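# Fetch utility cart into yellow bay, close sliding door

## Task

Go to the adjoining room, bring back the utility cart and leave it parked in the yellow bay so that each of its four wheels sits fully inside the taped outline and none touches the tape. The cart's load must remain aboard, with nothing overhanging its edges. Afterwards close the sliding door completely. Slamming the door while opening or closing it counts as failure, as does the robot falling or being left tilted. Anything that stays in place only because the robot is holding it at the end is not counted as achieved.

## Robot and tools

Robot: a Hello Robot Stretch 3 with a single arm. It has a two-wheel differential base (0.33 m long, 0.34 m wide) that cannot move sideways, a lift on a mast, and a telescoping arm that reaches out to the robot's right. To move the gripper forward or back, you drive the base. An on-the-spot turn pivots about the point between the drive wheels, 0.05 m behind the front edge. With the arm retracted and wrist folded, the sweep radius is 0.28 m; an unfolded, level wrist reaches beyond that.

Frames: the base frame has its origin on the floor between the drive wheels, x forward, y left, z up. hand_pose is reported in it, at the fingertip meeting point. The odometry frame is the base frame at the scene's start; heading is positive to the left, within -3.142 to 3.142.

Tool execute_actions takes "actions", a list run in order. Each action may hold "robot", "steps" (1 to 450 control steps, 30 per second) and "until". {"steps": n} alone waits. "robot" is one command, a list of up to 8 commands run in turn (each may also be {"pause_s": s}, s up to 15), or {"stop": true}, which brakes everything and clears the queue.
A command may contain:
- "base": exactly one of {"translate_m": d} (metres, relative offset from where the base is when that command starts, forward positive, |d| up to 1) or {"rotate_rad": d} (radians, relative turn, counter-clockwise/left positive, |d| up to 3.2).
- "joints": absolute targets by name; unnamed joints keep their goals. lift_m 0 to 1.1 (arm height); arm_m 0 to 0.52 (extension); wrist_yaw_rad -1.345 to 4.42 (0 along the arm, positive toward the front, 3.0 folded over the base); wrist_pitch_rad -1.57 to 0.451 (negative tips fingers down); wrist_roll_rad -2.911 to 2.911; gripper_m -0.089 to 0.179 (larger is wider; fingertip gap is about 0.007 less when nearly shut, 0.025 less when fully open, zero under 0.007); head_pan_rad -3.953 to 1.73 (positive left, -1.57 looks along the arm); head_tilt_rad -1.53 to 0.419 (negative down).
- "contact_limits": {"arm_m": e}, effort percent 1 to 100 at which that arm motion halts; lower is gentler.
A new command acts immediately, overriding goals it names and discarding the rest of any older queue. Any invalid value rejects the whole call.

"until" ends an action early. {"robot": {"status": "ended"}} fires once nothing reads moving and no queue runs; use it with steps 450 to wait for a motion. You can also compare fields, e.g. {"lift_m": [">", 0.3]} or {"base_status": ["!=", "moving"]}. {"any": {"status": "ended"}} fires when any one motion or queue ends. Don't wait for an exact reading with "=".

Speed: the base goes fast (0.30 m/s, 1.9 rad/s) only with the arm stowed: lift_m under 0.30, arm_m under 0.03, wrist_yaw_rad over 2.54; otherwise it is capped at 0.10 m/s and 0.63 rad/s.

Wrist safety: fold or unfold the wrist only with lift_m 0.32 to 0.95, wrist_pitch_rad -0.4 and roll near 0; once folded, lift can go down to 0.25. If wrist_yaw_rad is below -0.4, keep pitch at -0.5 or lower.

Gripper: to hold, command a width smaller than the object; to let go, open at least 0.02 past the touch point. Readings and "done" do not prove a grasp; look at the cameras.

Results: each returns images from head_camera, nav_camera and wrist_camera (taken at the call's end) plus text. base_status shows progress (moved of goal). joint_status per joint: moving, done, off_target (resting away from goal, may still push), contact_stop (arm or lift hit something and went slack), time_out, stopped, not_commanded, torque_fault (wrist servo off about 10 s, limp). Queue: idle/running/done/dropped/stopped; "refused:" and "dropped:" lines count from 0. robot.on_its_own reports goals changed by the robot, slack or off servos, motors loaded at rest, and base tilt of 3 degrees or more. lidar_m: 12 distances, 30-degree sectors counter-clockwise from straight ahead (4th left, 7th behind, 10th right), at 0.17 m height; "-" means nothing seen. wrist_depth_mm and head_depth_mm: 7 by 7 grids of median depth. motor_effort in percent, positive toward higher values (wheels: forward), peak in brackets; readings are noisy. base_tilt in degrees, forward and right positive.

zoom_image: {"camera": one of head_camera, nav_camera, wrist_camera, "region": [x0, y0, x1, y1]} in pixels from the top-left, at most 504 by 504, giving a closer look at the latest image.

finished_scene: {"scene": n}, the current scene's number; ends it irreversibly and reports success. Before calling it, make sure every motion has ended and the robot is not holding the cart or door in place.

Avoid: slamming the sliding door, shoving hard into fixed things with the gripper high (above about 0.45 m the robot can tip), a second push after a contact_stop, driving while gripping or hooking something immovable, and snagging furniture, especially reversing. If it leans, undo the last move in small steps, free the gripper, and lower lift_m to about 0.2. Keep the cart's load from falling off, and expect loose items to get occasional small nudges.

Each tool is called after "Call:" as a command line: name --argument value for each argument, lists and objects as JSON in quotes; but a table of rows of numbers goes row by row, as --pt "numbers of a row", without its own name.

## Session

Call:
execute_actions --actions '[]'

Scene clock: 0.00 s.
robot.base_odometry: x=+0.000 y=+0.000 heading=+0.000 (m, m, rad; robot's odometry frame)
robot.turned_by_wheels: +0.000 (rad since the last result)
robot.turned_by_imu: +0.000 (rad since the last result)
robot.base_tilt: forward=-0.1 right=-1.6 (deg)
robot.lidar_m: 0.90 0.93 1.25 2.87 1.54 1.17 1.12 1.15 0.92 0.89 0.91 0.94
robot.head_depth_mm: 847 850 855 856 857 868 871 / 844 849 851 853 860 864 867 / 838 845 851 852 859 857 865 / 844 847 847 848 859 861 857 / 841 842 843 850 853 858 861 / 836 844 840 847 850 853 856 / 839 838 840 847 846 848 853
robot.base_status: not_commanded
robot.joint_positions: lift_m=+0.347 arm_m=-0.002 wrist_yaw_rad=+3.146 wrist_pitch_rad=-0.480 wrist_roll_rad=-0.006 gripper_m=+0.037 head_pan_rad=+0.014 head_tilt_rad=-0.016
robot.joint_goals: lift_m=+0.347 arm_m=-0.002 wrist_yaw_rad=+3.146 wrist_pitch_rad=-0.480 wrist_roll_rad=-0.006 gripper_m=+0.037 head_pan_rad=+0.014 head_tilt_rad=-0.016
robot.joint_status: lift_m=not_commanded arm_m=not_commanded wrist_yaw_rad=not_commanded wrist_pitch_rad=not_commanded wrist_roll_rad=not_commanded gripper_m=not_commanded head_pan_rad=not_commanded head_tilt_rad=not_commanded
robot.measured_speeds: translate_m=+0.000 rotate_rad=+0.000 lift_m=+0.000 arm_m=+0.000 wrist_yaw_rad=+0.000 wrist_pitch_rad=+0.000 wrist_roll_rad=+0.000 head_pan_rad=+0.000 head_tilt_rad=+0.000
robot: refusals=0 queue=idle queue_left=0
robot.motor_effort: left_wheel=-1 right_wheel=+0 lift_m=+25 arm_m=-1 wrist_yaw_rad=+0 wrist_pitch_rad=+4 wrist_roll_rad=+0 gripper_m=+0 head_pan_rad=-1 head_tilt_rad=+1 (%)
robot.hand_pose: x=-0.0222 y=+0.0731 z=+0.3462 quat_wxyz=(+0.166, +0.684, +0.170, +0.689) (m; robot's base frame)
robot.wrist_depth_mm: - - - - - - - / - - - - - - - / 872 903 - 977 - - 958 / 720 730 - 777 808 829 857 / 605 622 - 644 664 670 696 / 525 532 - 554 588 572 592 / 462 - - - 482 502 513
pictures: head_camera (sideways: a quarter turn clockwise sets it upright), nav_camera (sideways: a quarter turn counterclockwise sets it upright), wrist_camera
Images, in order (width x height): head_camera 896x504, nav_camera 672x504, wrist_camera 644x364.

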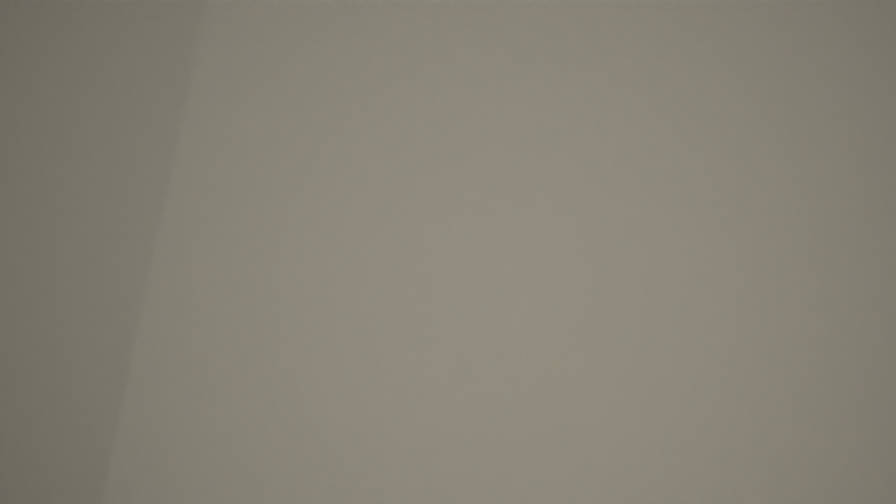

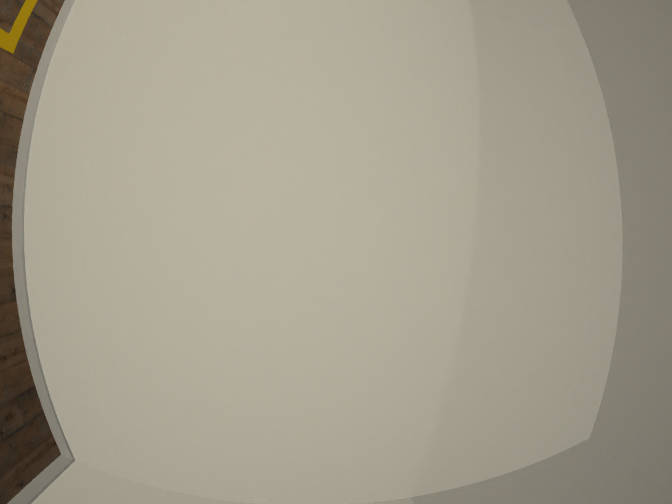

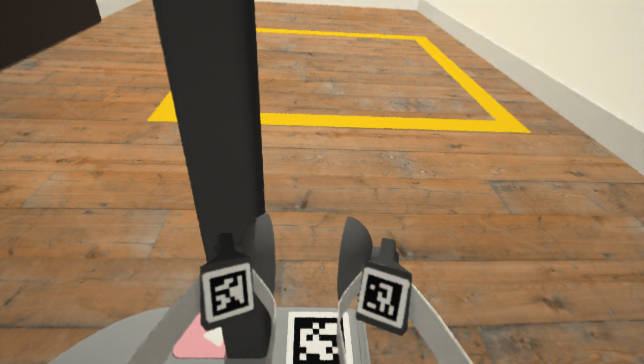

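Call:
execute_actions --actions '[{"robot":{"joints":{"head_pan_rad":1.5,"head_tilt_rad":-0.6}},"steps":200,"until":{"robot":{"status":"ended"}}}]'

Scene clock: 1.47 s.
robot.base_odometry: x=+0.000 y=+0.000 heading=+0.000 (m, m, rad; robot's odometry frame)
robot.turned_by_wheels: +0.000 (rad since the last result)
robot.turned_by_imu: +0.000 (rad since the last result)
robot.base_tilt: forward=-0.1 right=-1.7 (deg)
robot.lidar_m: 0.90 0.93 1.25 2.87 1.54 1.17 1.12 1.15 0.92 0.88 0.91 0.94
robot.head_depth_mm: 2016 2014 2021 2056 1801 1468 1248 / 2445 2614 2705 2291 1791 1467 1234 / 2463 2694 2969 2267 1777 1450 1235 / 2422 2688 2890 2274 1766 1442 1234 / 2382 2633 2818 2246 1761 1435 1226 / 2387 2602 2802 2230 1746 1430 1223 / 2366 2601 2801 2223 1727 1426 1219
robot.base_status: not_commanded
robot.joint_positions: lift_m=+0.347 arm_m=-0.002 wrist_yaw_rad=+3.146 wrist_pitch_rad=-0.480 wrist_roll_rad=-0.006 gripper_m=+0.037 head_pan_rad=+1.493 head_tilt_rad=-0.592
robot.joint_goals: lift_m=+0.347 arm_m=-0.002 wrist_yaw_rad=+3.146 wrist_pitch_rad=-0.480 wrist_roll_rad=-0.006 gripper_m=+0.037 head_pan_rad=+1.500 head_tilt_rad=-0.600
robot.joint_status: lift_m=not_commanded arm_m=not_commanded wrist_yaw_rad=not_commanded wrist_pitch_rad=not_commanded wrist_roll_rad=not_commanded gripper_m=not_commanded head_pan_rad=done head_tilt_rad=done
robot.measured_speeds: translate_m=+0.000 rotate_rad=+0.000 lift_m=+0.000 arm_m=+0.000 wrist_yaw_rad=+0.000 wrist_pitch_rad=+0.000 wrist_roll_rad=+0.000 head_pan_rad=+0.000 head_tilt_rad=+0.000
robot: refusals=0 queue=done queue_left=0
robot.motor_effort: left_wheel=-2(1) right_wheel=+0(0) lift_m=+25(25) arm_m=-1(1) wrist_yaw_rad=+0(0) wrist_pitch_rad=+4(4) wrist_roll_rad=+0(0) gripper_m=+0(0) head_pan_rad=+3(46) head_tilt_rad=-4(36) (%)
robot.hand_pose: x=-0.0222 y=+0.0731 z=+0.3462 quat_wxyz=(+0.166, +0.684, +0.170, +0.689) (m; robot's base frame)
robot.wrist_depth_mm: - - - - - - - / - - - - - - - / 895 895 - 972 - - 955 / 732 728 - 768 810 831 842 / 604 613 - 653 661 673 686 / 525 536 - 554 585 572 594 / 469 - - - 483 503 508
pictures: head_camera (sideways: a quarter turn clockwise sets it upright), nav_camera (sideways: a quarter turn counterclockwise sets it upright), wrist_camera
Images, in order (width x height): head_camera 896x504, nav_camera 672x504, wrist_camera 644x364.

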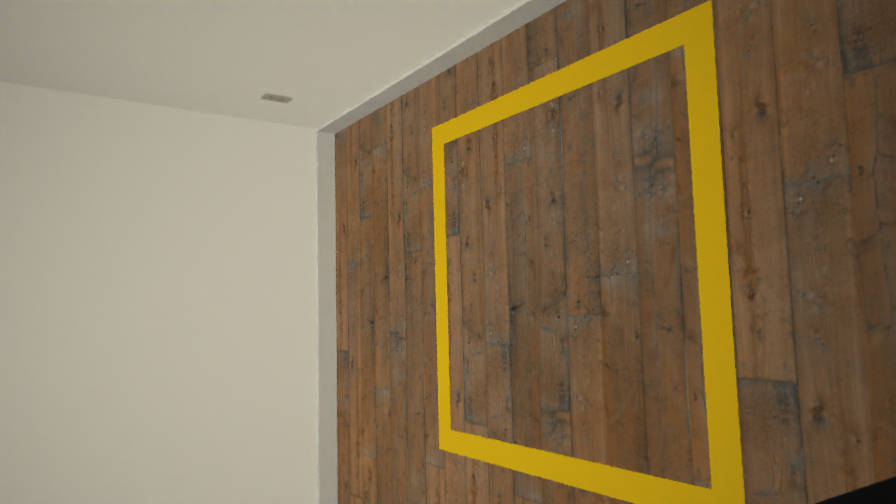

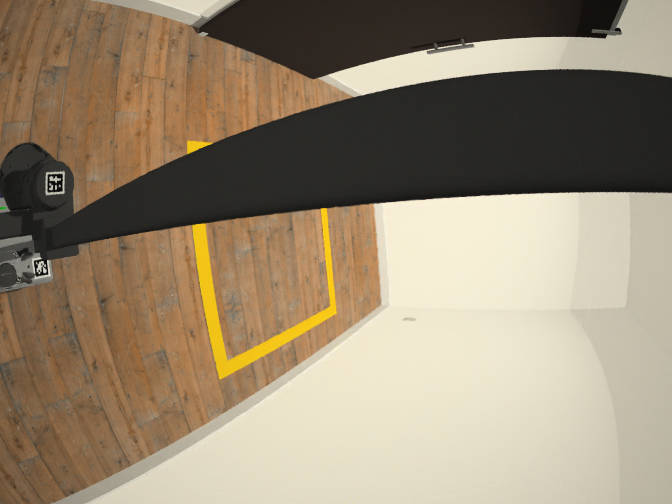

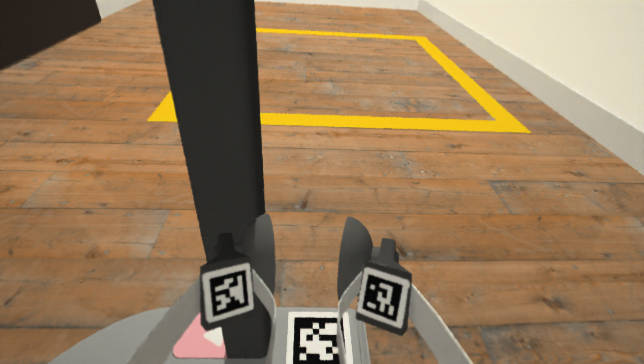

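Call:
execute_actions --actions '[{"robot":{"base":{"rotate_rad":1.5708},"joints":{"head_pan_rad":0.9,"head_tilt_rad":-0.55}},"steps":200,"until":{"robot":{"status":"ended"}}}]'

Scene clock: 5.10 s.
robot.base_odometry: x=+0.000 y=+0.000 heading=+1.571 (m, m, rad; robot's odometry frame)
robot.turned_by_wheels: +1.571 (rad since the last result)
robot.turned_by_imu: +1.571 (rad since the last result)
robot.base_tilt: forward=-0.1 right=-1.7 (deg)
robot.lidar_m: 2.87 1.53 1.17 1.12 1.16 0.92 0.88 0.91 0.94 0.90 0.93 1.25
robot.head_depth_mm: 1466 1667 1927 2225 1862 1511 1270 / 1334 1507 1711 1990 1846 1508 1263 / 1234 1362 1535 1742 1841 1486 1259 / 1172 1299 1424 1617 1774 1489 1257 / 1121 1226 1343 1506 1680 1486 1248 / 1044 1132 1240 1380 1529 1487 1242 / 984 1060 1149 1262 1395 1474 1241
robot.base_status: done (rotate_rad +1.5706 of +1.5708)
robot.joint_positions: lift_m=+0.347 arm_m=-0.002 wrist_yaw_rad=+3.146 wrist_pitch_rad=-0.480 wrist_roll_rad=-0.006 gripper_m=+0.037 head_pan_rad=+0.907 head_tilt_rad=-0.556
robot.joint_goals: lift_m=+0.347 arm_m=-0.002 wrist_yaw_rad=+3.146 wrist_pitch_rad=-0.480 wrist_roll_rad=-0.006 gripper_m=+0.037 head_pan_rad=+0.900 head_tilt_rad=-0.550
robot.joint_status: lift_m=not_commanded arm_m=not_commanded wrist_yaw_rad=not_commanded wrist_pitch_rad=not_commanded wrist_roll_rad=not_commanded gripper_m=not_commanded head_pan_rad=done head_tilt_rad=done
robot.measured_speeds: translate_m=+0.000 rotate_rad=+0.000 lift_m=+0.000 arm_m=+0.000 wrist_yaw_rad=+0.000 wrist_pitch_rad=+0.000 wrist_roll_rad=+0.000 head_pan_rad=+0.000 head_tilt_rad=+0.000
robot: refusals=0 queue=done queue_left=0
robot.motor_effort: left_wheel=-3(8) right_wheel=+3(5) lift_m=+25(25) arm_m=+0(0) wrist_yaw_rad=+0(1) wrist_pitch_rad=+4(4) wrist_roll_rad=+0(0) gripper_m=+0(0) head_pan_rad=-5(41) head_tilt_rad=+4(10) (%)
robot.hand_pose: x=-0.0222 y=+0.0731 z=+0.3462 quat_wxyz=(+0.166, +0.684, +0.170, +0.689) (m; robot's base frame)
robot.wrist_depth_mm: - - - - - - - / - - - - - - - / 888 929 - 956 - - - / 730 734 - 783 798 826 850 / 604 617 - 651 661 667 690 / 530 533 - 553 593 577 589 / 464 - - - 483 503 514
pictures: head_camera (sideways: a quarter turn clockwise sets it upright), nav_camera (sideways: a quarter turn counterclockwise sets it upright), wrist_camera
Images, in order (width x height): head_camera 896x504, nav_camera 672x504, wrist_camera 644x364.

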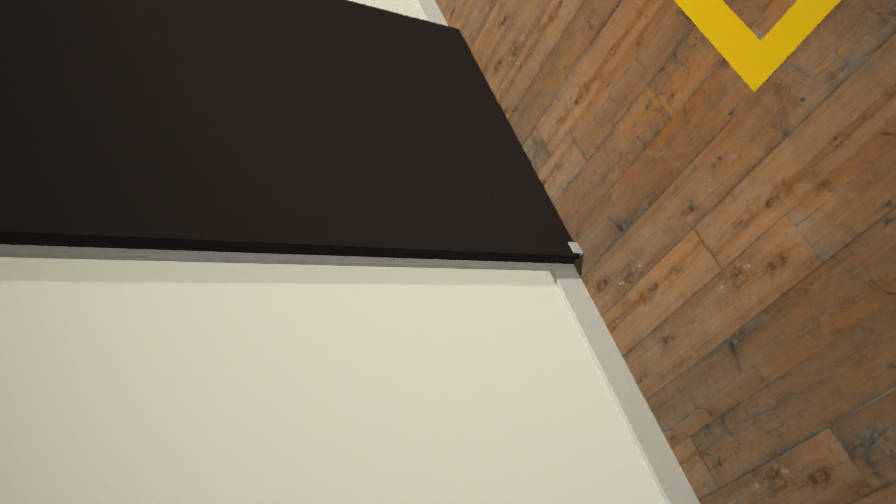

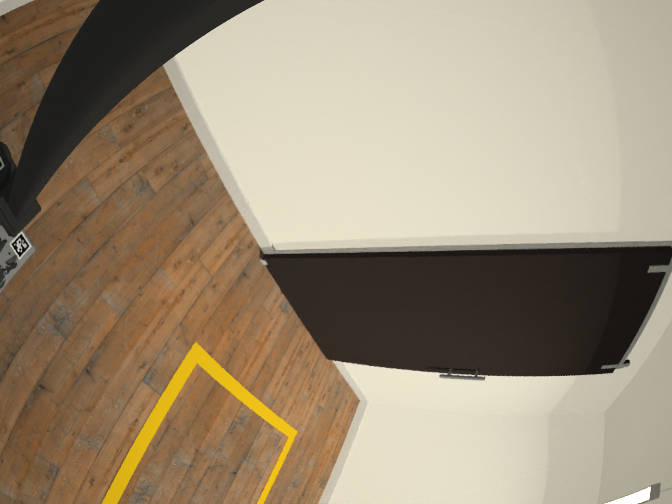

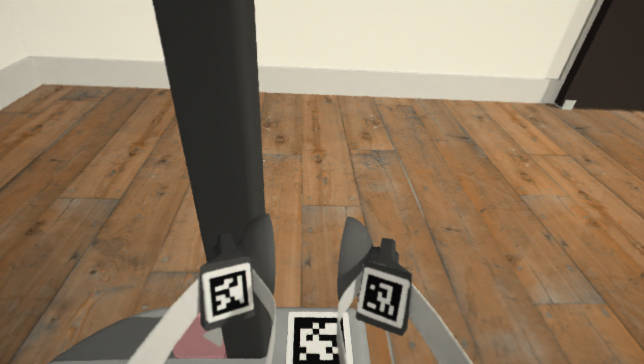

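Call:
execute_actions --actions '[{"robot":[{"base":{"rotate_rad":0.287},"joints":{"lift_m":0.25}},{"base":{"translate_m":1.0}},{"base":{"translate_m":1.0}},{"base":{"translate_m":0.29}},{"base":{"rotate_rad":2.854},"joints":{"head_pan_rad":-1.4,"head_tilt_rad":-0.5,"lift_m":0.29}},{"joints":{"lift_m":0.9,"wrist_pitch_rad":-0.4}}],"steps":450,"until":{"robot":{"status":"ended"}}},{"steps":450,"until":{"robot":{"status":"ended"}}}]'

Scene clock: 28.90 s.
robot.base_odometry: x=-0.648 y=+2.196 heading=-1.572 (m, m, rad; robot's odometry frame)
robot.turned_by_wheels: +3.141 (rad since the last result)
robot.turned_by_imu: +3.146 (rad since the last result)
robot.base_tilt: forward=-0.1 right=-1.7 (deg)
robot.lidar_m: 1.87 2.17 1.58 1.51 0.97 0.70 0.67 0.70 0.53 0.51 0.50 0.63
robot.head_depth_mm: 388 419 459 504 559 632 702 / 393 427 467 513 572 647 719 / 399 434 474 525 584 664 738 / 406 441 485 536 599 681 746 / 412 450 493 546 614 700 798 / 419 458 500 557 614 684 778 / 409 435 468 511 565 652 762
robot.base_status: done (rotate_rad +2.8539 of +2.8540)
robot.joint_positions: lift_m=+0.900 arm_m=-0.002 wrist_yaw_rad=+3.146 wrist_pitch_rad=-0.418 wrist_roll_rad=-0.006 gripper_m=+0.037 head_pan_rad=-1.393 head_tilt_rad=-0.507
robot.joint_goals: lift_m=+0.900 arm_m=-0.002 wrist_yaw_rad=+3.146 wrist_pitch_rad=-0.400 wrist_roll_rad=-0.006 gripper_m=+0.037 head_pan_rad=-1.400 head_tilt_rad=-0.500
robot.joint_status: lift_m=done arm_m=not_commanded wrist_yaw_rad=not_commanded wrist_pitch_rad=done wrist_roll_rad=not_commanded gripper_m=not_commanded head_pan_rad=done head_tilt_rad=done
robot.measured_speeds: translate_m=+0.000 rotate_rad=+0.000 lift_m=+0.000 arm_m=+0.000 wrist_yaw_rad=+0.000 wrist_pitch_rad=+0.000 wrist_roll_rad=+0.000 head_pan_rad=+0.000 head_tilt_rad=+0.000
robot: refusals=0 queue=done queue_left=0
robot.motor_effort: left_wheel=-4(11) right_wheel=+2(9) lift_m=+29(32) arm_m=-1(1) wrist_yaw_rad=+0(0) wrist_pitch_rad=+5(7) wrist_roll_rad=+0(0) gripper_m=+0(0) head_pan_rad=-4(48) head_tilt_rad=+4(11) (%)
robot.hand_pose: x=-0.0223 y=+0.0813 z=+0.9124 quat_wxyz=(+0.145, +0.689, +0.149, +0.694) (m; robot's base frame)
robot.wrist_depth_mm: 891 - - - - - - / 894 - - - - - - / 885 - - - - - - / 903 - - - - - - / 889 - - - - - - / 889 - - - - - - / 907 - - - - - -
pictures: head_camera (sideways: a quarter turn clockwise sets it upright), nav_camera (sideways: a quarter turn counterclockwise sets it upright), wrist_camera
Images, in order (width x height): head_camera 896x504, nav_camera 672x504, wrist_camera 644x364.

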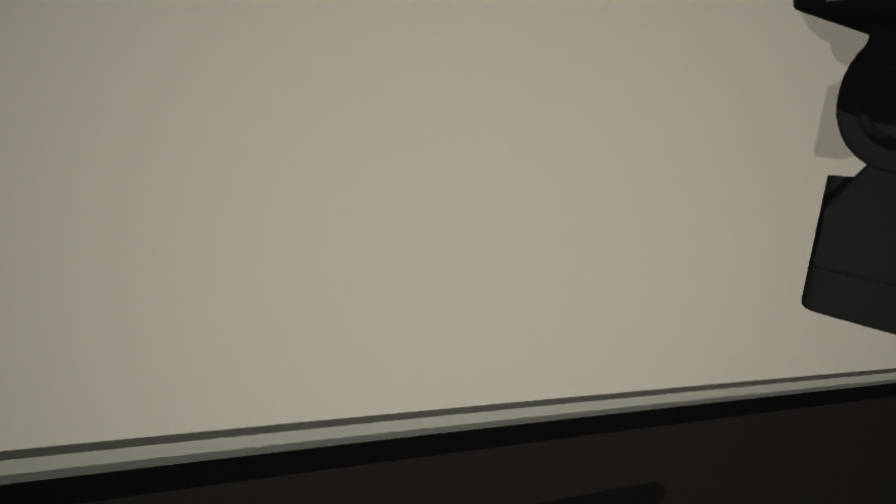

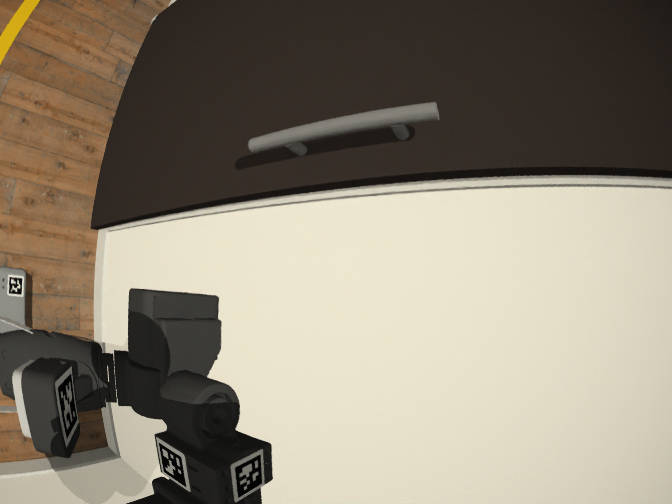

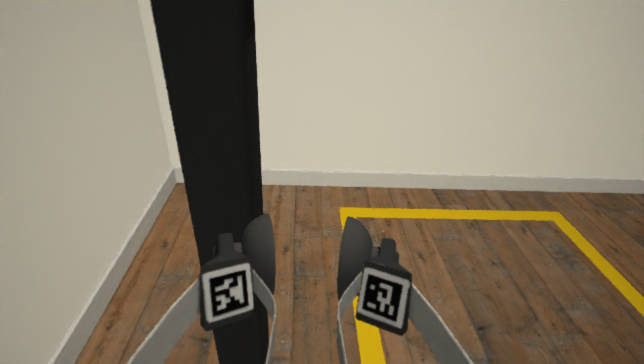

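Call:
execute_actions --actions '[{"robot":[{"joints":{"wrist_yaw_rad":0.7,"gripper_m":0.0}},{"joints":{"wrist_pitch_rad":-0.55,"lift_m":0.97,"arm_m":0.06,"head_pan_rad":-0.9,"head_tilt_rad":-0.8}}],"steps":450,"until":{"robot":{"status":"ended"}}}]'

Scene clock: 32.73 s.
robot.base_odometry: x=-0.648 y=+2.196 heading=-1.572 (m, m, rad; robot's odometry frame)
robot.turned_by_wheels: +0.000 (rad since the last result)
robot.turned_by_imu: +0.000 (rad since the last result)
robot.base_tilt: forward=-0.1 right=-1.7 (deg)
robot.lidar_m: 1.87 2.17 1.57 1.51 0.97 0.70 0.67 0.70 0.53 0.50 0.51 0.63
robot.head_depth_mm: 430 481 539 598 733 851 1044 / 412 475 566 664 791 964 1117 / 432 490 559 667 828 1083 1145 / 404 511 580 733 906 1168 1138 / 508 582 685 834 1055 1268 1130 / 553 642 771 964 1272 1283 1131 / 606 716 878 1134 1425 1280 1127
robot.base_status: done (rotate_rad +2.8539 of +2.8540)
robot.joint_positions: lift_m=+0.970 arm_m=+0.060 wrist_yaw_rad=+0.702 wrist_pitch_rad=-0.562 wrist_roll_rad=-0.006 gripper_m=+0.000 head_pan_rad=-0.907 head_tilt_rad=-0.790
robot.joint_goals: lift_m=+0.970 arm_m=+0.060 wrist_yaw_rad=+0.700 wrist_pitch_rad=-0.550 wrist_roll_rad=-0.006 gripper_m=+0.000 head_pan_rad=-0.900 head_tilt_rad=-0.800
robot.joint_status: lift_m=done arm_m=done wrist_yaw_rad=done wrist_pitch_rad=done wrist_roll_rad=not_commanded gripper_m=done head_pan_rad=done head_tilt_rad=done
robot.measured_speeds: translate_m=+0.000 rotate_rad=+0.000 lift_m=+0.000 arm_m=+0.000 wrist_yaw_rad=+0.000 wrist_pitch_rad=+0.000 wrist_roll_rad=+0.000 head_pan_rad=+0.000 head_tilt_rad=+0.000
robot: refusals=0 queue=done queue_left=0
robot.motor_effort: left_wheel=-3(4) right_wheel=+2(2) lift_m=+29(32) arm_m=+3(4) wrist_yaw_rad=-2(4) wrist_pitch_rad=+4(6) wrist_roll_rad=+0(0) gripper_m=-3(82) head_pan_rad=+4(39) head_tilt_rad=-5(27) (%)
robot.hand_pose: x=+0.1103 y=-0.3606 z=+0.9516 quat_wxyz=(+0.707, +0.418, -0.568, +0.051) (m; robot's base frame)
robot.wrist_depth_mm: 456 272 243 255 219 187 164 / 568 262 272 278 237 201 173 / 806 384 309 309 256 214 185 / - 563 358 344 280 232 197 / - 750 447 374 309 252 211 / - - 617 - 335 276 228 / - - 682 543 371 304 246
pictures: head_camera (sideways: a quarter turn clockwise sets it upright), nav_camera (sideways: a quarter turn counterclockwise sets it upright), wrist_camera
Images, in order (width x height): head_camera 896x504, nav_camera 672x504, wrist_camera 644x364.

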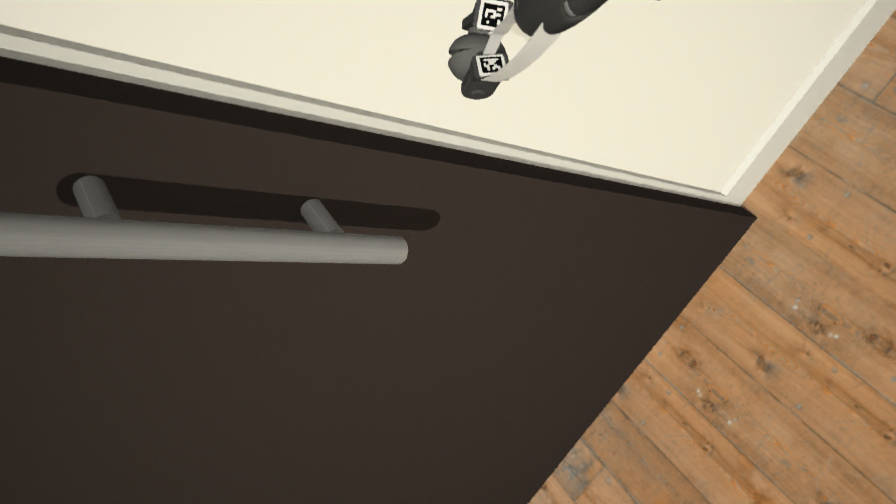

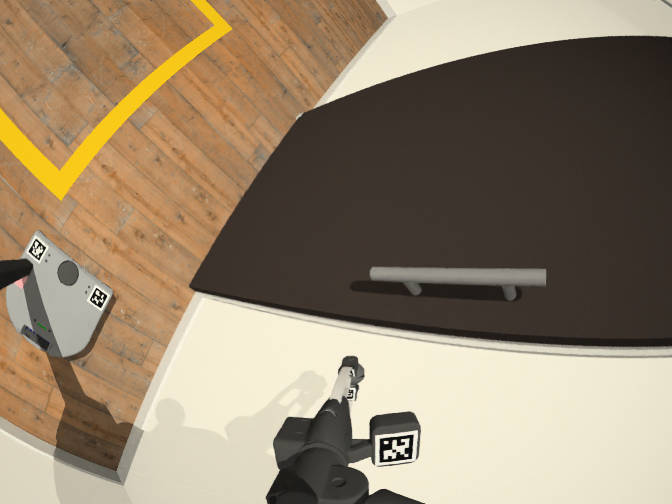

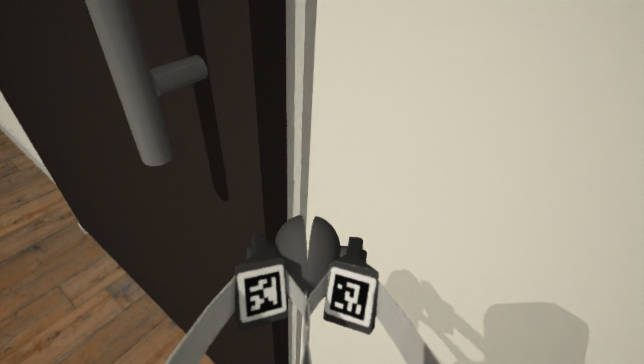

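Call:
execute_actions --actions '[{"robot":{"base":{"translate_m":0.13},"joints":{"lift_m":1.0}},"steps":450,"until":{"robot":{"status":"ended"}}}]'

Scene clock: 35.07 s.
robot.base_odometry: x=-0.648 y=+2.066 heading=-1.572 (m, m, rad; robot's odometry frame)
robot.turned_by_wheels: +0.000 (rad since the last result)
robot.turned_by_imu: +0.001 (rad since the last result)
robot.base_tilt: forward=-0.1 right=-1.7 (deg)
robot.lidar_m: 1.87 2.17 1.58 1.52 1.16 0.83 0.80 0.72 0.53 0.46 0.46 0.63
robot.head_depth_mm: 347 375 472 519 697 845 1037 / 407 450 485 568 696 909 1111 / 435 489 558 655 784 983 1138 / 468 531 615 727 899 1165 1138 / 507 580 681 829 1053 1258 1133 / 551 640 768 956 1272 1281 1130 / 603 713 877 1134 1428 1275 1132
robot.base_status: done (translate_m +0.1300 of +0.1300)
robot.joint_positions: lift_m=+1.000 arm_m=+0.060 wrist_yaw_rad=+0.702 wrist_pitch_rad=-0.562 wrist_roll_rad=-0.006 gripper_m=+0.000 head_pan_rad=-0.907 head_tilt_rad=-0.790
robot.joint_goals: lift_m=+1.000 arm_m=+0.060 wrist_yaw_rad=+0.700 wrist_pitch_rad=-0.550 wrist_roll_rad=-0.006 gripper_m=+0.000 head_pan_rad=-0.900 head_tilt_rad=-0.800
robot.joint_status: lift_m=done arm_m=done wrist_yaw_rad=done wrist_pitch_rad=done wrist_roll_rad=not_commanded gripper_m=done head_pan_rad=done head_tilt_rad=done
robot.measured_speeds: translate_m=+0.000 rotate_rad=+0.000 lift_m=+0.000 arm_m=+0.000 wrist_yaw_rad=+0.000 wrist_pitch_rad=+0.000 wrist_roll_rad=+0.000 head_pan_rad=+0.000 head_tilt_rad=+0.000
robot: refusals=0 queue=done queue_left=0
robot.motor_effort: left_wheel=-4(6) right_wheel=+2(5) lift_m=+29(30) arm_m=+3(3) wrist_yaw_rad=-3(2) wrist_pitch_rad=+4(4) wrist_roll_rad=+0(0) gripper_m=-3(3) head_pan_rad=+3(3) head_tilt_rad=-6(6) (%)
robot.hand_pose: x=+0.1102 y=-0.3605 z=+0.9815 quat_wxyz=(+0.707, +0.418, -0.568, +0.050) (m; robot's base frame)
robot.wrist_depth_mm: 453 316 141 192 162 180 163 / 584 368 158 211 179 196 173 / 806 445 303 233 202 213 183 / - 558 348 242 239 231 196 / - 751 438 279 284 250 210 / - - 609 - 328 271 228 / - - 670 422 372 303 245
pictures: head_camera (sideways: a quarter turn clockwise sets it upright), nav_camera (sideways: a quarter turn counterclockwise sets it upright), wrist_camera
Images, in order (width x height): head_camera 896x504, nav_camera 672x504, wrist_camera 644x364.

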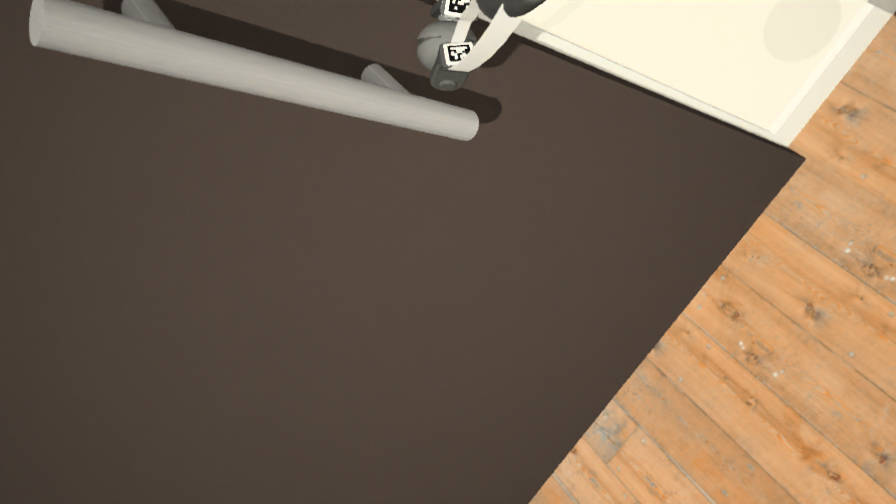

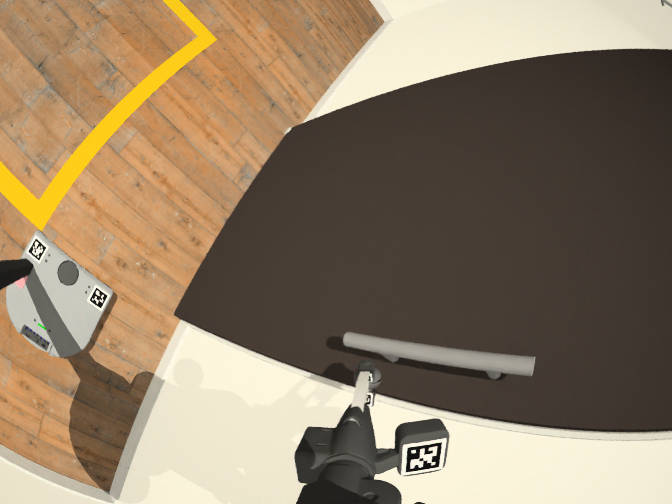

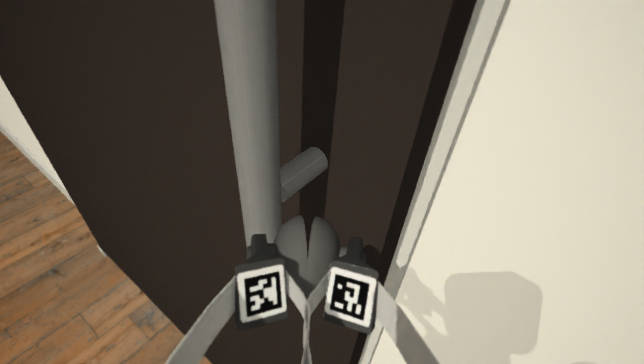

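Call:
execute_actions --actions '[{"robot":[{"joints":{"lift_m":1.08,"arm_m":0.085}},{"base":{"translate_m":0.1}}],"steps":450,"until":{"robot":{"status":"ended"}}}]'

Scene clock: 38.70 s.
robot.base_odometry: x=-0.648 y=+1.966 heading=-1.572 (m, m, rad; robot's odometry frame)
robot.turned_by_wheels: +0.000 (rad since the last result)
robot.turned_by_imu: -0.049 (rad since the last result)
robot.base_tilt: forward=-0.1 right=-1.6 (deg)
robot.lidar_m: 1.59 2.30 1.60 1.52 1.36 0.94 0.90 0.76 0.53 0.45 0.46 0.60
robot.head_depth_mm: 366 358 401 527 652 834 1043 / 393 440 493 560 681 862 1111 / 418 469 538 629 761 957 1126 / 446 507 588 699 863 1118 1134 / 479 549 644 781 994 1243 1136 / 517 599 718 885 1171 1278 1130 / 561 659 801 1032 1381 1278 1121
robot.base_status: done (translate_m +0.1000 of +0.1000)
robot.joint_positions: lift_m=+1.080 arm_m=+0.085 wrist_yaw_rad=+0.702 wrist_pitch_rad=-0.585 wrist_roll_rad=-0.006 gripper_m=+0.000 head_pan_rad=-0.907 head_tilt_rad=-0.790
robot.joint_goals: lift_m=+1.080 arm_m=+0.085 wrist_yaw_rad=+0.700 wrist_pitch_rad=-0.550 wrist_roll_rad=-0.006 gripper_m=+0.000 head_pan_rad=-0.900 head_tilt_rad=-0.800
robot.joint_status: lift_m=done arm_m=done wrist_yaw_rad=done wrist_pitch_rad=done wrist_roll_rad=not_commanded gripper_m=done head_pan_rad=done head_tilt_rad=done
robot.measured_speeds: translate_m=+0.000 rotate_rad=+0.000 lift_m=+0.000 arm_m=+0.000 wrist_yaw_rad=+0.000 wrist_pitch_rad=+0.000 wrist_roll_rad=+0.000 head_pan_rad=+0.000 head_tilt_rad=+0.000
robot: refusals=0 queue=done queue_left=0
robot.motor_effort: left_wheel=+0(9) right_wheel=+1(20) lift_m=+27(30) arm_m=+3(5) wrist_yaw_rad=-2(7) wrist_pitch_rad=+10(20) wrist_roll_rad=+0(0) gripper_m=-3(4) head_pan_rad=+3(4) head_tilt_rad=-4(4) (%)
robot.hand_pose: x=+0.1079 y=-0.3828 z=+1.0571 quat_wxyz=(+0.708, +0.424, -0.563, +0.042) (m; robot's base frame)
robot.wrist_depth_mm: 320 238 101 142 130 143 133 / 399 279 112 165 141 158 142 / 530 333 128 188 158 173 155 / 817 418 148 212 182 188 170 / - 562 178 229 225 210 187 / - 827 480 - 269 238 204 / - - 559 346 314 269 222
pictures: head_camera (sideways: a quarter turn clockwise sets it upright), nav_camera (sideways: a quarter turn counterclockwise sets it upright), wrist_camera
Images, in order (width x height): head_camera 896x504, nav_camera 672x504, wrist_camera 644x364.

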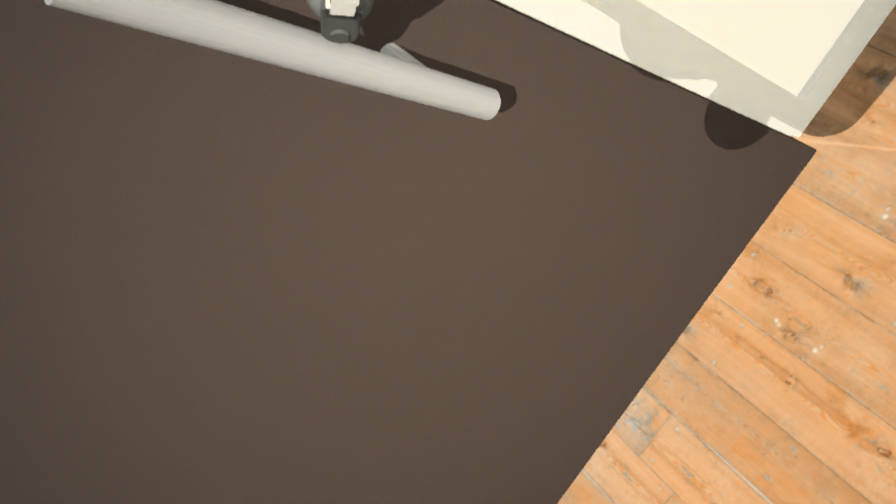

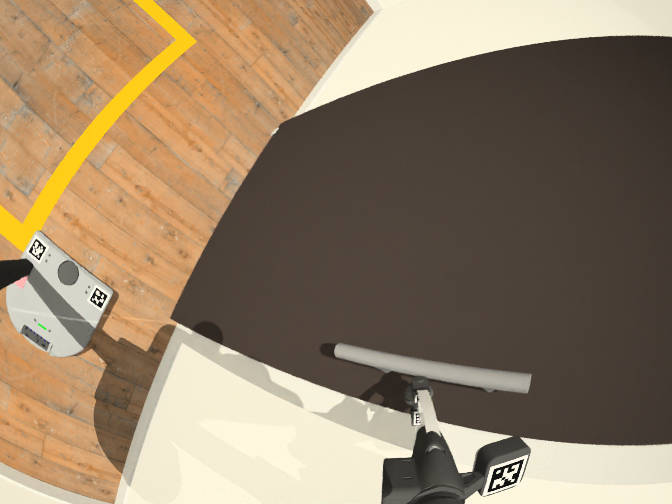

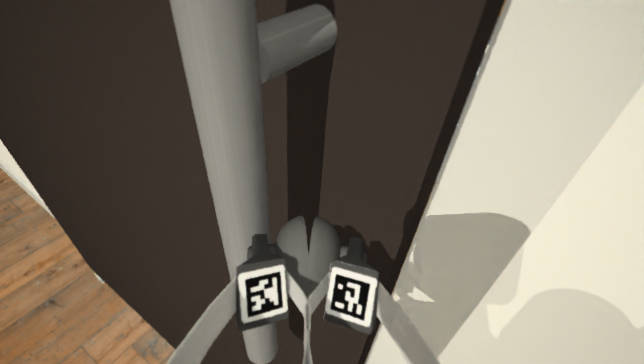

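Call:
execute_actions --actions '[{"robot":[{"base":{"rotate_rad":0.05}},{"base":{"translate_m":0.12}}],"steps":450,"until":{"robot":{"status":"ended"}}}]'

Scene clock: 43.23 s.
robot.base_odometry: x=-0.642 y=+1.847 heading=-1.522 (m, m, rad; robot's odometry frame)
robot.turned_by_wheels: +0.050 (rad since the last result)
robot.turned_by_imu: -0.009 (rad since the last result)
robot.base_tilt: forward=-0.1 right=-1.7 (deg)
robot.lidar_m: 1.52 2.33 1.62 1.52 1.54 1.06 1.00 0.76 0.53 0.44 0.45 0.58
robot.head_depth_mm: 355 348 419 520 1424 1300 1034 / 385 430 479 530 671 897 1141 / 410 461 528 618 748 940 1127 / 438 496 576 686 844 1096 1133 / 468 537 632 764 966 1237 1133 / 505 586 697 864 1134 1279 1126 / 546 644 781 994 1374 1275 1132
robot.base_status: done (translate_m +0.1200 of +0.1200)
robot.joint_positions: lift_m=+1.080 arm_m=+0.085 wrist_yaw_rad=+0.699 wrist_pitch_rad=-0.568 wrist_roll_rad=-0.007 gripper_m=+0.000 head_pan_rad=-0.907 head_tilt_rad=-0.790
robot.joint_goals: lift_m=+1.080 arm_m=+0.085 wrist_yaw_rad=+0.700 wrist_pitch_rad=-0.550 wrist_roll_rad=-0.007 gripper_m=+0.000 head_pan_rad=-0.900 head_tilt_rad=-0.800
robot.joint_status: lift_m=done arm_m=done wrist_yaw_rad=done wrist_pitch_rad=done wrist_roll_rad=not_commanded gripper_m=done head_pan_rad=done head_tilt_rad=done
robot.measured_speeds: translate_m=+0.000 rotate_rad=+0.000 lift_m=+0.000 arm_m=+0.000 wrist_yaw_rad=+0.000 wrist_pitch_rad=+0.000 wrist_roll_rad=+0.000 head_pan_rad=+0.000 head_tilt_rad=+0.000
robot: refusals=0 queue=done queue_left=0
robot.motor_effort: left_wheel=+0(11) right_wheel=-2(19) lift_m=+27(27) arm_m=+4(4) wrist_yaw_rad=+1(23) wrist_pitch_rad=+5(23) wrist_roll_rad=+0(1) gripper_m=-2(5) head_pan_rad=+4(4) head_tilt_rad=-5(5) (%)
robot.hand_pose: x=+0.1091 y=-0.3853 z=+1.0605 quat_wxyz=(+0.708, +0.418, -0.567, +0.047) (m; robot's base frame)
robot.wrist_depth_mm: 290 215 108 140 122 - - / 356 254 112 153 134 - - / 456 304 123 174 152 - - / 671 373 138 196 177 - - / - 486 162 211 - - 235 / - 699 422 - - - 198 / - - 394 320 - 325 200
pictures: head_camera (sideways: a quarter turn clockwise sets it upright), nav_camera (sideways: a quarter turn counterclockwise sets it upright), wrist_camera
Images, in order (width x height): head_camera 896x504, nav_camera 672x504, wrist_camera 644x364.

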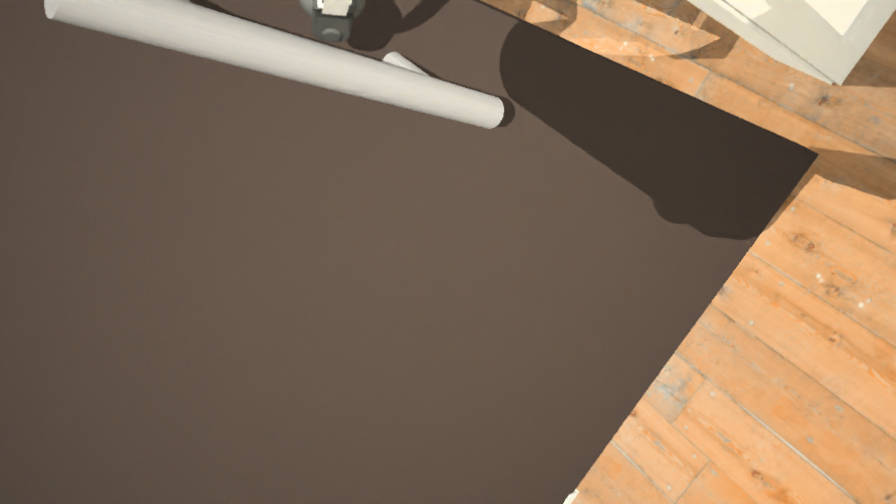

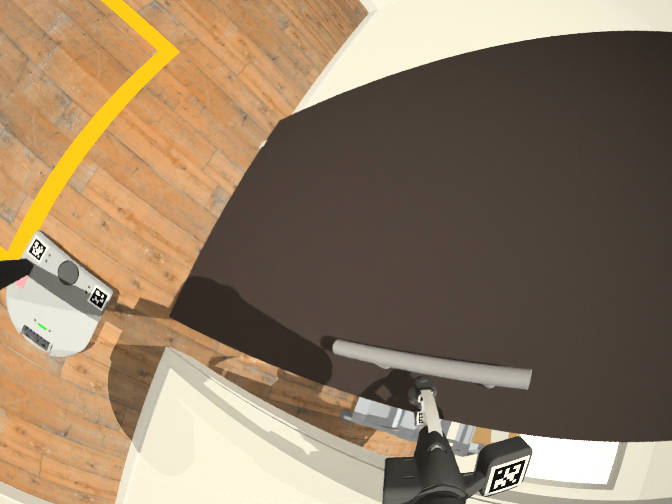

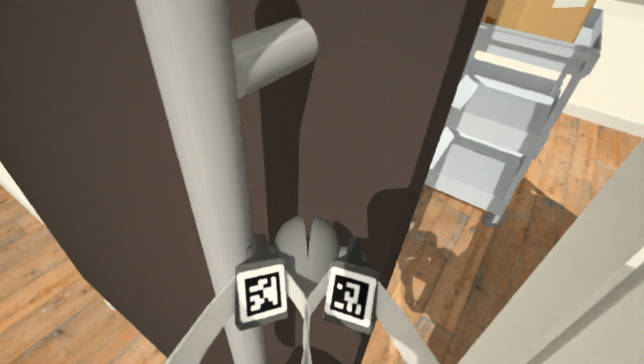

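Call:
execute_actions --actions '[{"robot":{"base":{"rotate_rad":0.08}},"steps":450,"until":{"robot":{"status":"ended"}}}]'

Call:
execute_actions --actions '[{"robot":{"base":{"translate_m":0.2}},"steps":450,"until":{"robot":{"status":"ended"}}}]'

Scene clock: 45.40 s.
robot.base_odometry: x=-0.642 y=+1.847 heading=-1.442 (m, m, rad; robot's odometry frame)
robot.turned_by_wheels: +0.080 (rad since the last result)
robot.turned_by_imu: +0.079 (rad since the last result)
robot.base_tilt: forward=-0.1 right=-1.7 (deg)
robot.lidar_m: 1.98 2.14 1.58 1.52 1.41 1.04 1.00 0.70 0.51 0.45 0.46 0.63
robot.head_depth_mm: 371 361 411 529 692 1303 1066 / 402 448 498 556 681 880 1146 / 431 483 551 646 771 965 1116 / 464 529 609 725 892 1159 1139 / 505 580 681 827 1052 1257 1133 / 552 641 771 963 1277 1284 1125 / 607 720 885 1150 1447 1277 1124
robot.base_status: done (rotate_rad +0.0799 of +0.0800)
robot.joint_positions: lift_m=+1.080 arm_m=+0.085 wrist_yaw_rad=+0.697 wrist_pitch_rad=-0.568 wrist_roll_rad=-0.007 gripper_m=+0.000 head_pan_rad=-0.907 head_tilt_rad=-0.790
robot.joint_goals: lift_m=+1.080 arm_m=+0.085 wrist_yaw_rad=+0.700 wrist_pitch_rad=-0.550 wrist_roll_rad=-0.007 gripper_m=+0.000 head_pan_rad=-0.900 head_tilt_rad=-0.800
robot.joint_status: lift_m=done arm_m=done wrist_yaw_rad=done wrist_pitch_rad=done wrist_roll_rad=not_commanded gripper_m=done head_pan_rad=done head_tilt_rad=done
robot.measured_speeds: translate_m=+0.000 rotate_rad=+0.000 lift_m=+0.000 arm_m=+0.000 wrist_yaw_rad=+0.000 wrist_pitch_rad=+0.000 wrist_roll_rad=+0.000 head_pan_rad=+0.000 head_tilt_rad=+0.000
robot: refusals=0 queue=done queue_left=0
robot.motor_effort: left_wheel=-3(14) right_wheel=+2(22) lift_m=+27(27) arm_m=+0(3) wrist_yaw_rad=+3(46) wrist_pitch_rad=+5(9) wrist_roll_rad=+0(0) gripper_m=-3(7) head_pan_rad=+4(3) head_tilt_rad=-5(5) (%)
robot.hand_pose: x=+0.1088 y=-0.3858 z=+1.0605 quat_wxyz=(+0.708, +0.418, -0.567, +0.047) (m; robot's base frame)
robot.wrist_depth_mm: 377 258 105 145 128 - - / 491 303 115 160 138 - - / 711 370 130 187 153 - - / - 473 149 210 176 - - / - 651 224 226 212 - - / - - 509 - - - - / - - 543 330 - - 261
pictures: head_camera (sideways: a quarter turn clockwise sets it upright), nav_camera (sideways: a quarter turn counterclockwise sets it upright), wrist_camera
Images, in order (width x height): head_camera 896x504, nav_camera 672x504, wrist_camera 644x364.

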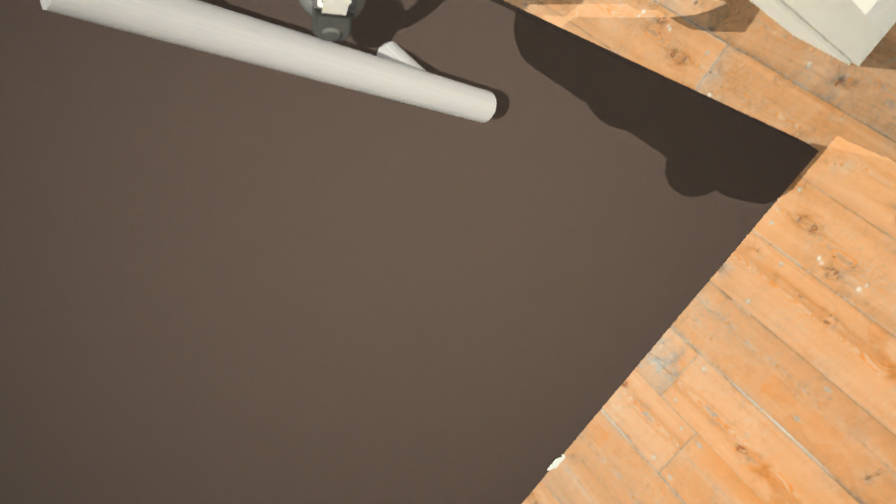

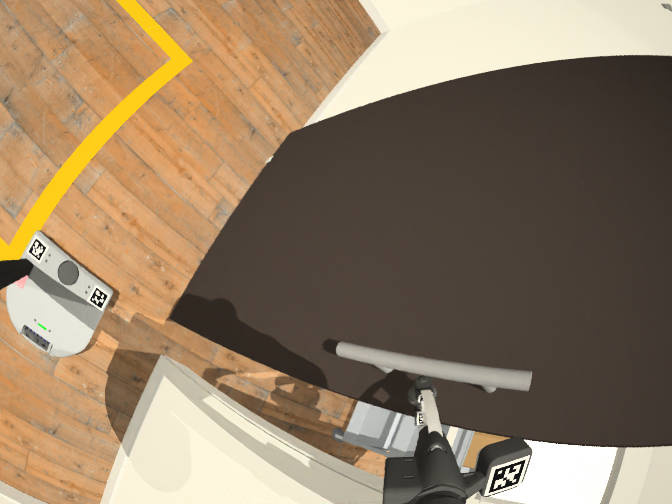

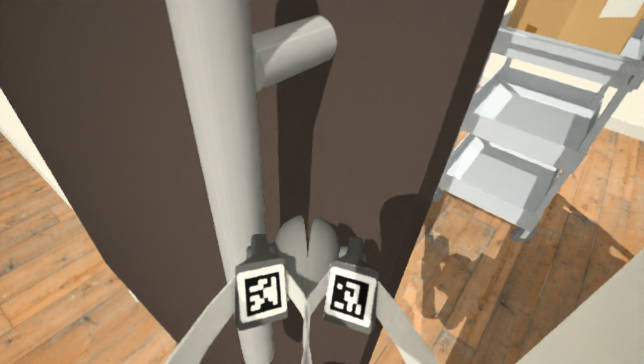

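Scene clock: 48.37 s.
robot.base_odometry: x=-0.616 y=+1.648 heading=-1.442 (m, m, rad; robot's odometry frame)
robot.turned_by_wheels: +0.000 (rad since the last result)
robot.turned_by_imu: -0.006 (rad since the last result)
robot.base_tilt: forward=-0.1 right=-1.7 (deg)
robot.lidar_m: 1.94 2.16 1.58 1.52 1.58 1.25 1.20 0.70 0.55 0.45 0.46 0.63
robot.head_depth_mm: 376 362 406 530 675 1312 1139 / 402 447 503 566 683 857 1147 / 431 485 552 645 779 969 1122 / 463 526 610 724 889 1157 1135 / 504 578 680 824 1051 1260 1135 / 549 636 763 956 1274 1286 1133 / 605 719 884 1140 1444 1271 1125
robot.base_status: done (translate_m +0.2000 of +0.2000)
robot.joint_positions: lift_m=+1.080 arm_m=+0.085 wrist_yaw_rad=+0.696 wrist_pitch_rad=-0.575 wrist_roll_rad=-0.007 gripper_m=+0.000 head_pan_rad=-0.907 head_tilt_rad=-0.790
robot.joint_goals: lift_m=+1.080 arm_m=+0.085 wrist_yaw_rad=+0.700 wrist_pitch_rad=-0.550 wrist_roll_rad=-0.007 gripper_m=+0.000 head_pan_rad=-0.900 head_tilt_rad=-0.800
robot.joint_status: lift_m=done arm_m=done wrist_yaw_rad=done wrist_pitch_rad=done wrist_roll_rad=not_commanded gripper_m=done head_pan_rad=done head_tilt_rad=done
robot.measured_speeds: translate_m=+0.000 rotate_rad=+0.000 lift_m=+0.000 arm_m=+0.000 wrist_yaw_rad=+0.000 wrist_pitch_rad=+0.000 wrist_roll_rad=+0.000 head_pan_rad=+0.000 head_tilt_rad=+0.000
robot: refusals=0 queue=done queue_left=0
robot.motor_effort: left_wheel=-3(8) right_wheel=+3(22) lift_m=+27(27) arm_m=-1(1) wrist_yaw_rad=+4(27) wrist_pitch_rad=+8(15) wrist_roll_rad=+0(0) gripper_m=-3(6) head_pan_rad=+4(4) head_tilt_rad=-5(5) (%)
robot.hand_pose: x=+0.1080 y=-0.3849 z=+1.0590 quat_wxyz=(+0.708, +0.420, -0.566, +0.044) (m; robot's base frame)
robot.wrist_depth_mm: 376 258 102 145 129 137 - / 484 303 113 162 139 - - / 718 369 128 189 153 - - / - 476 148 212 176 - - / - 650 177 228 209 - - / - - 516 - - - - / - - 578 340 - - -
pictures: head_camera (sideways: a quarter turn clockwise sets it upright), nav_camera (sideways: a quarter turn counterclockwise sets it upright), wrist_camera
Images, in order (width x height): head_camera 896x504, nav_camera 672x504, wrist_camera 644x364.

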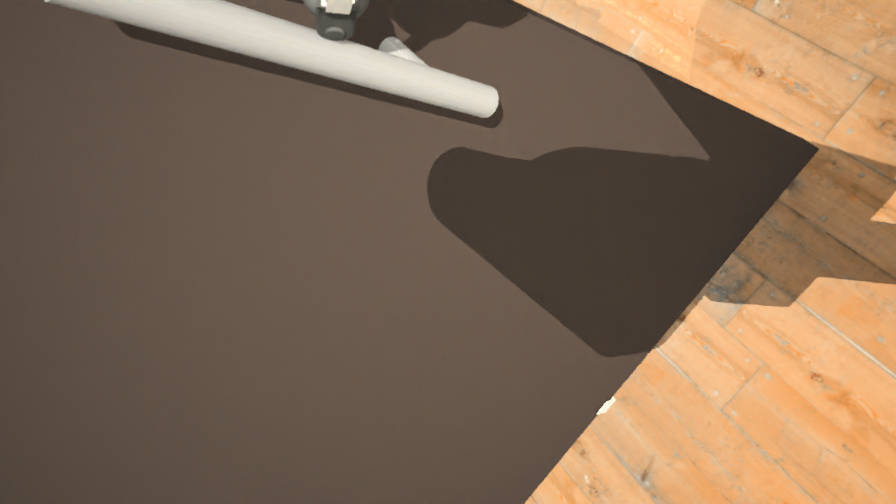

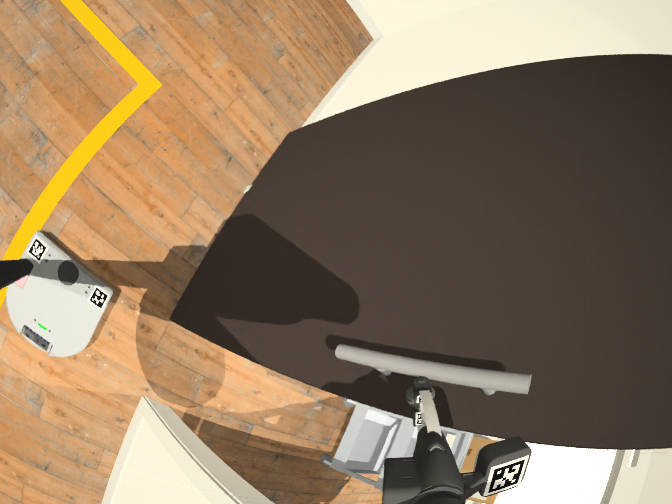

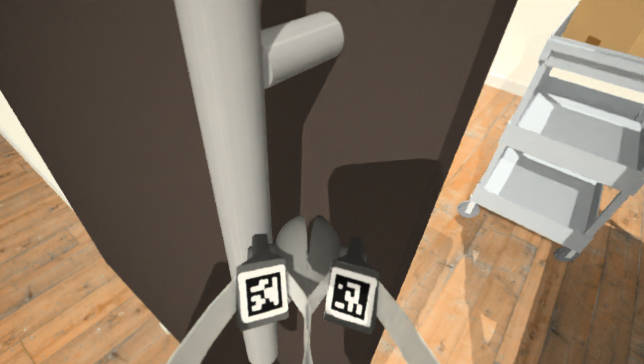

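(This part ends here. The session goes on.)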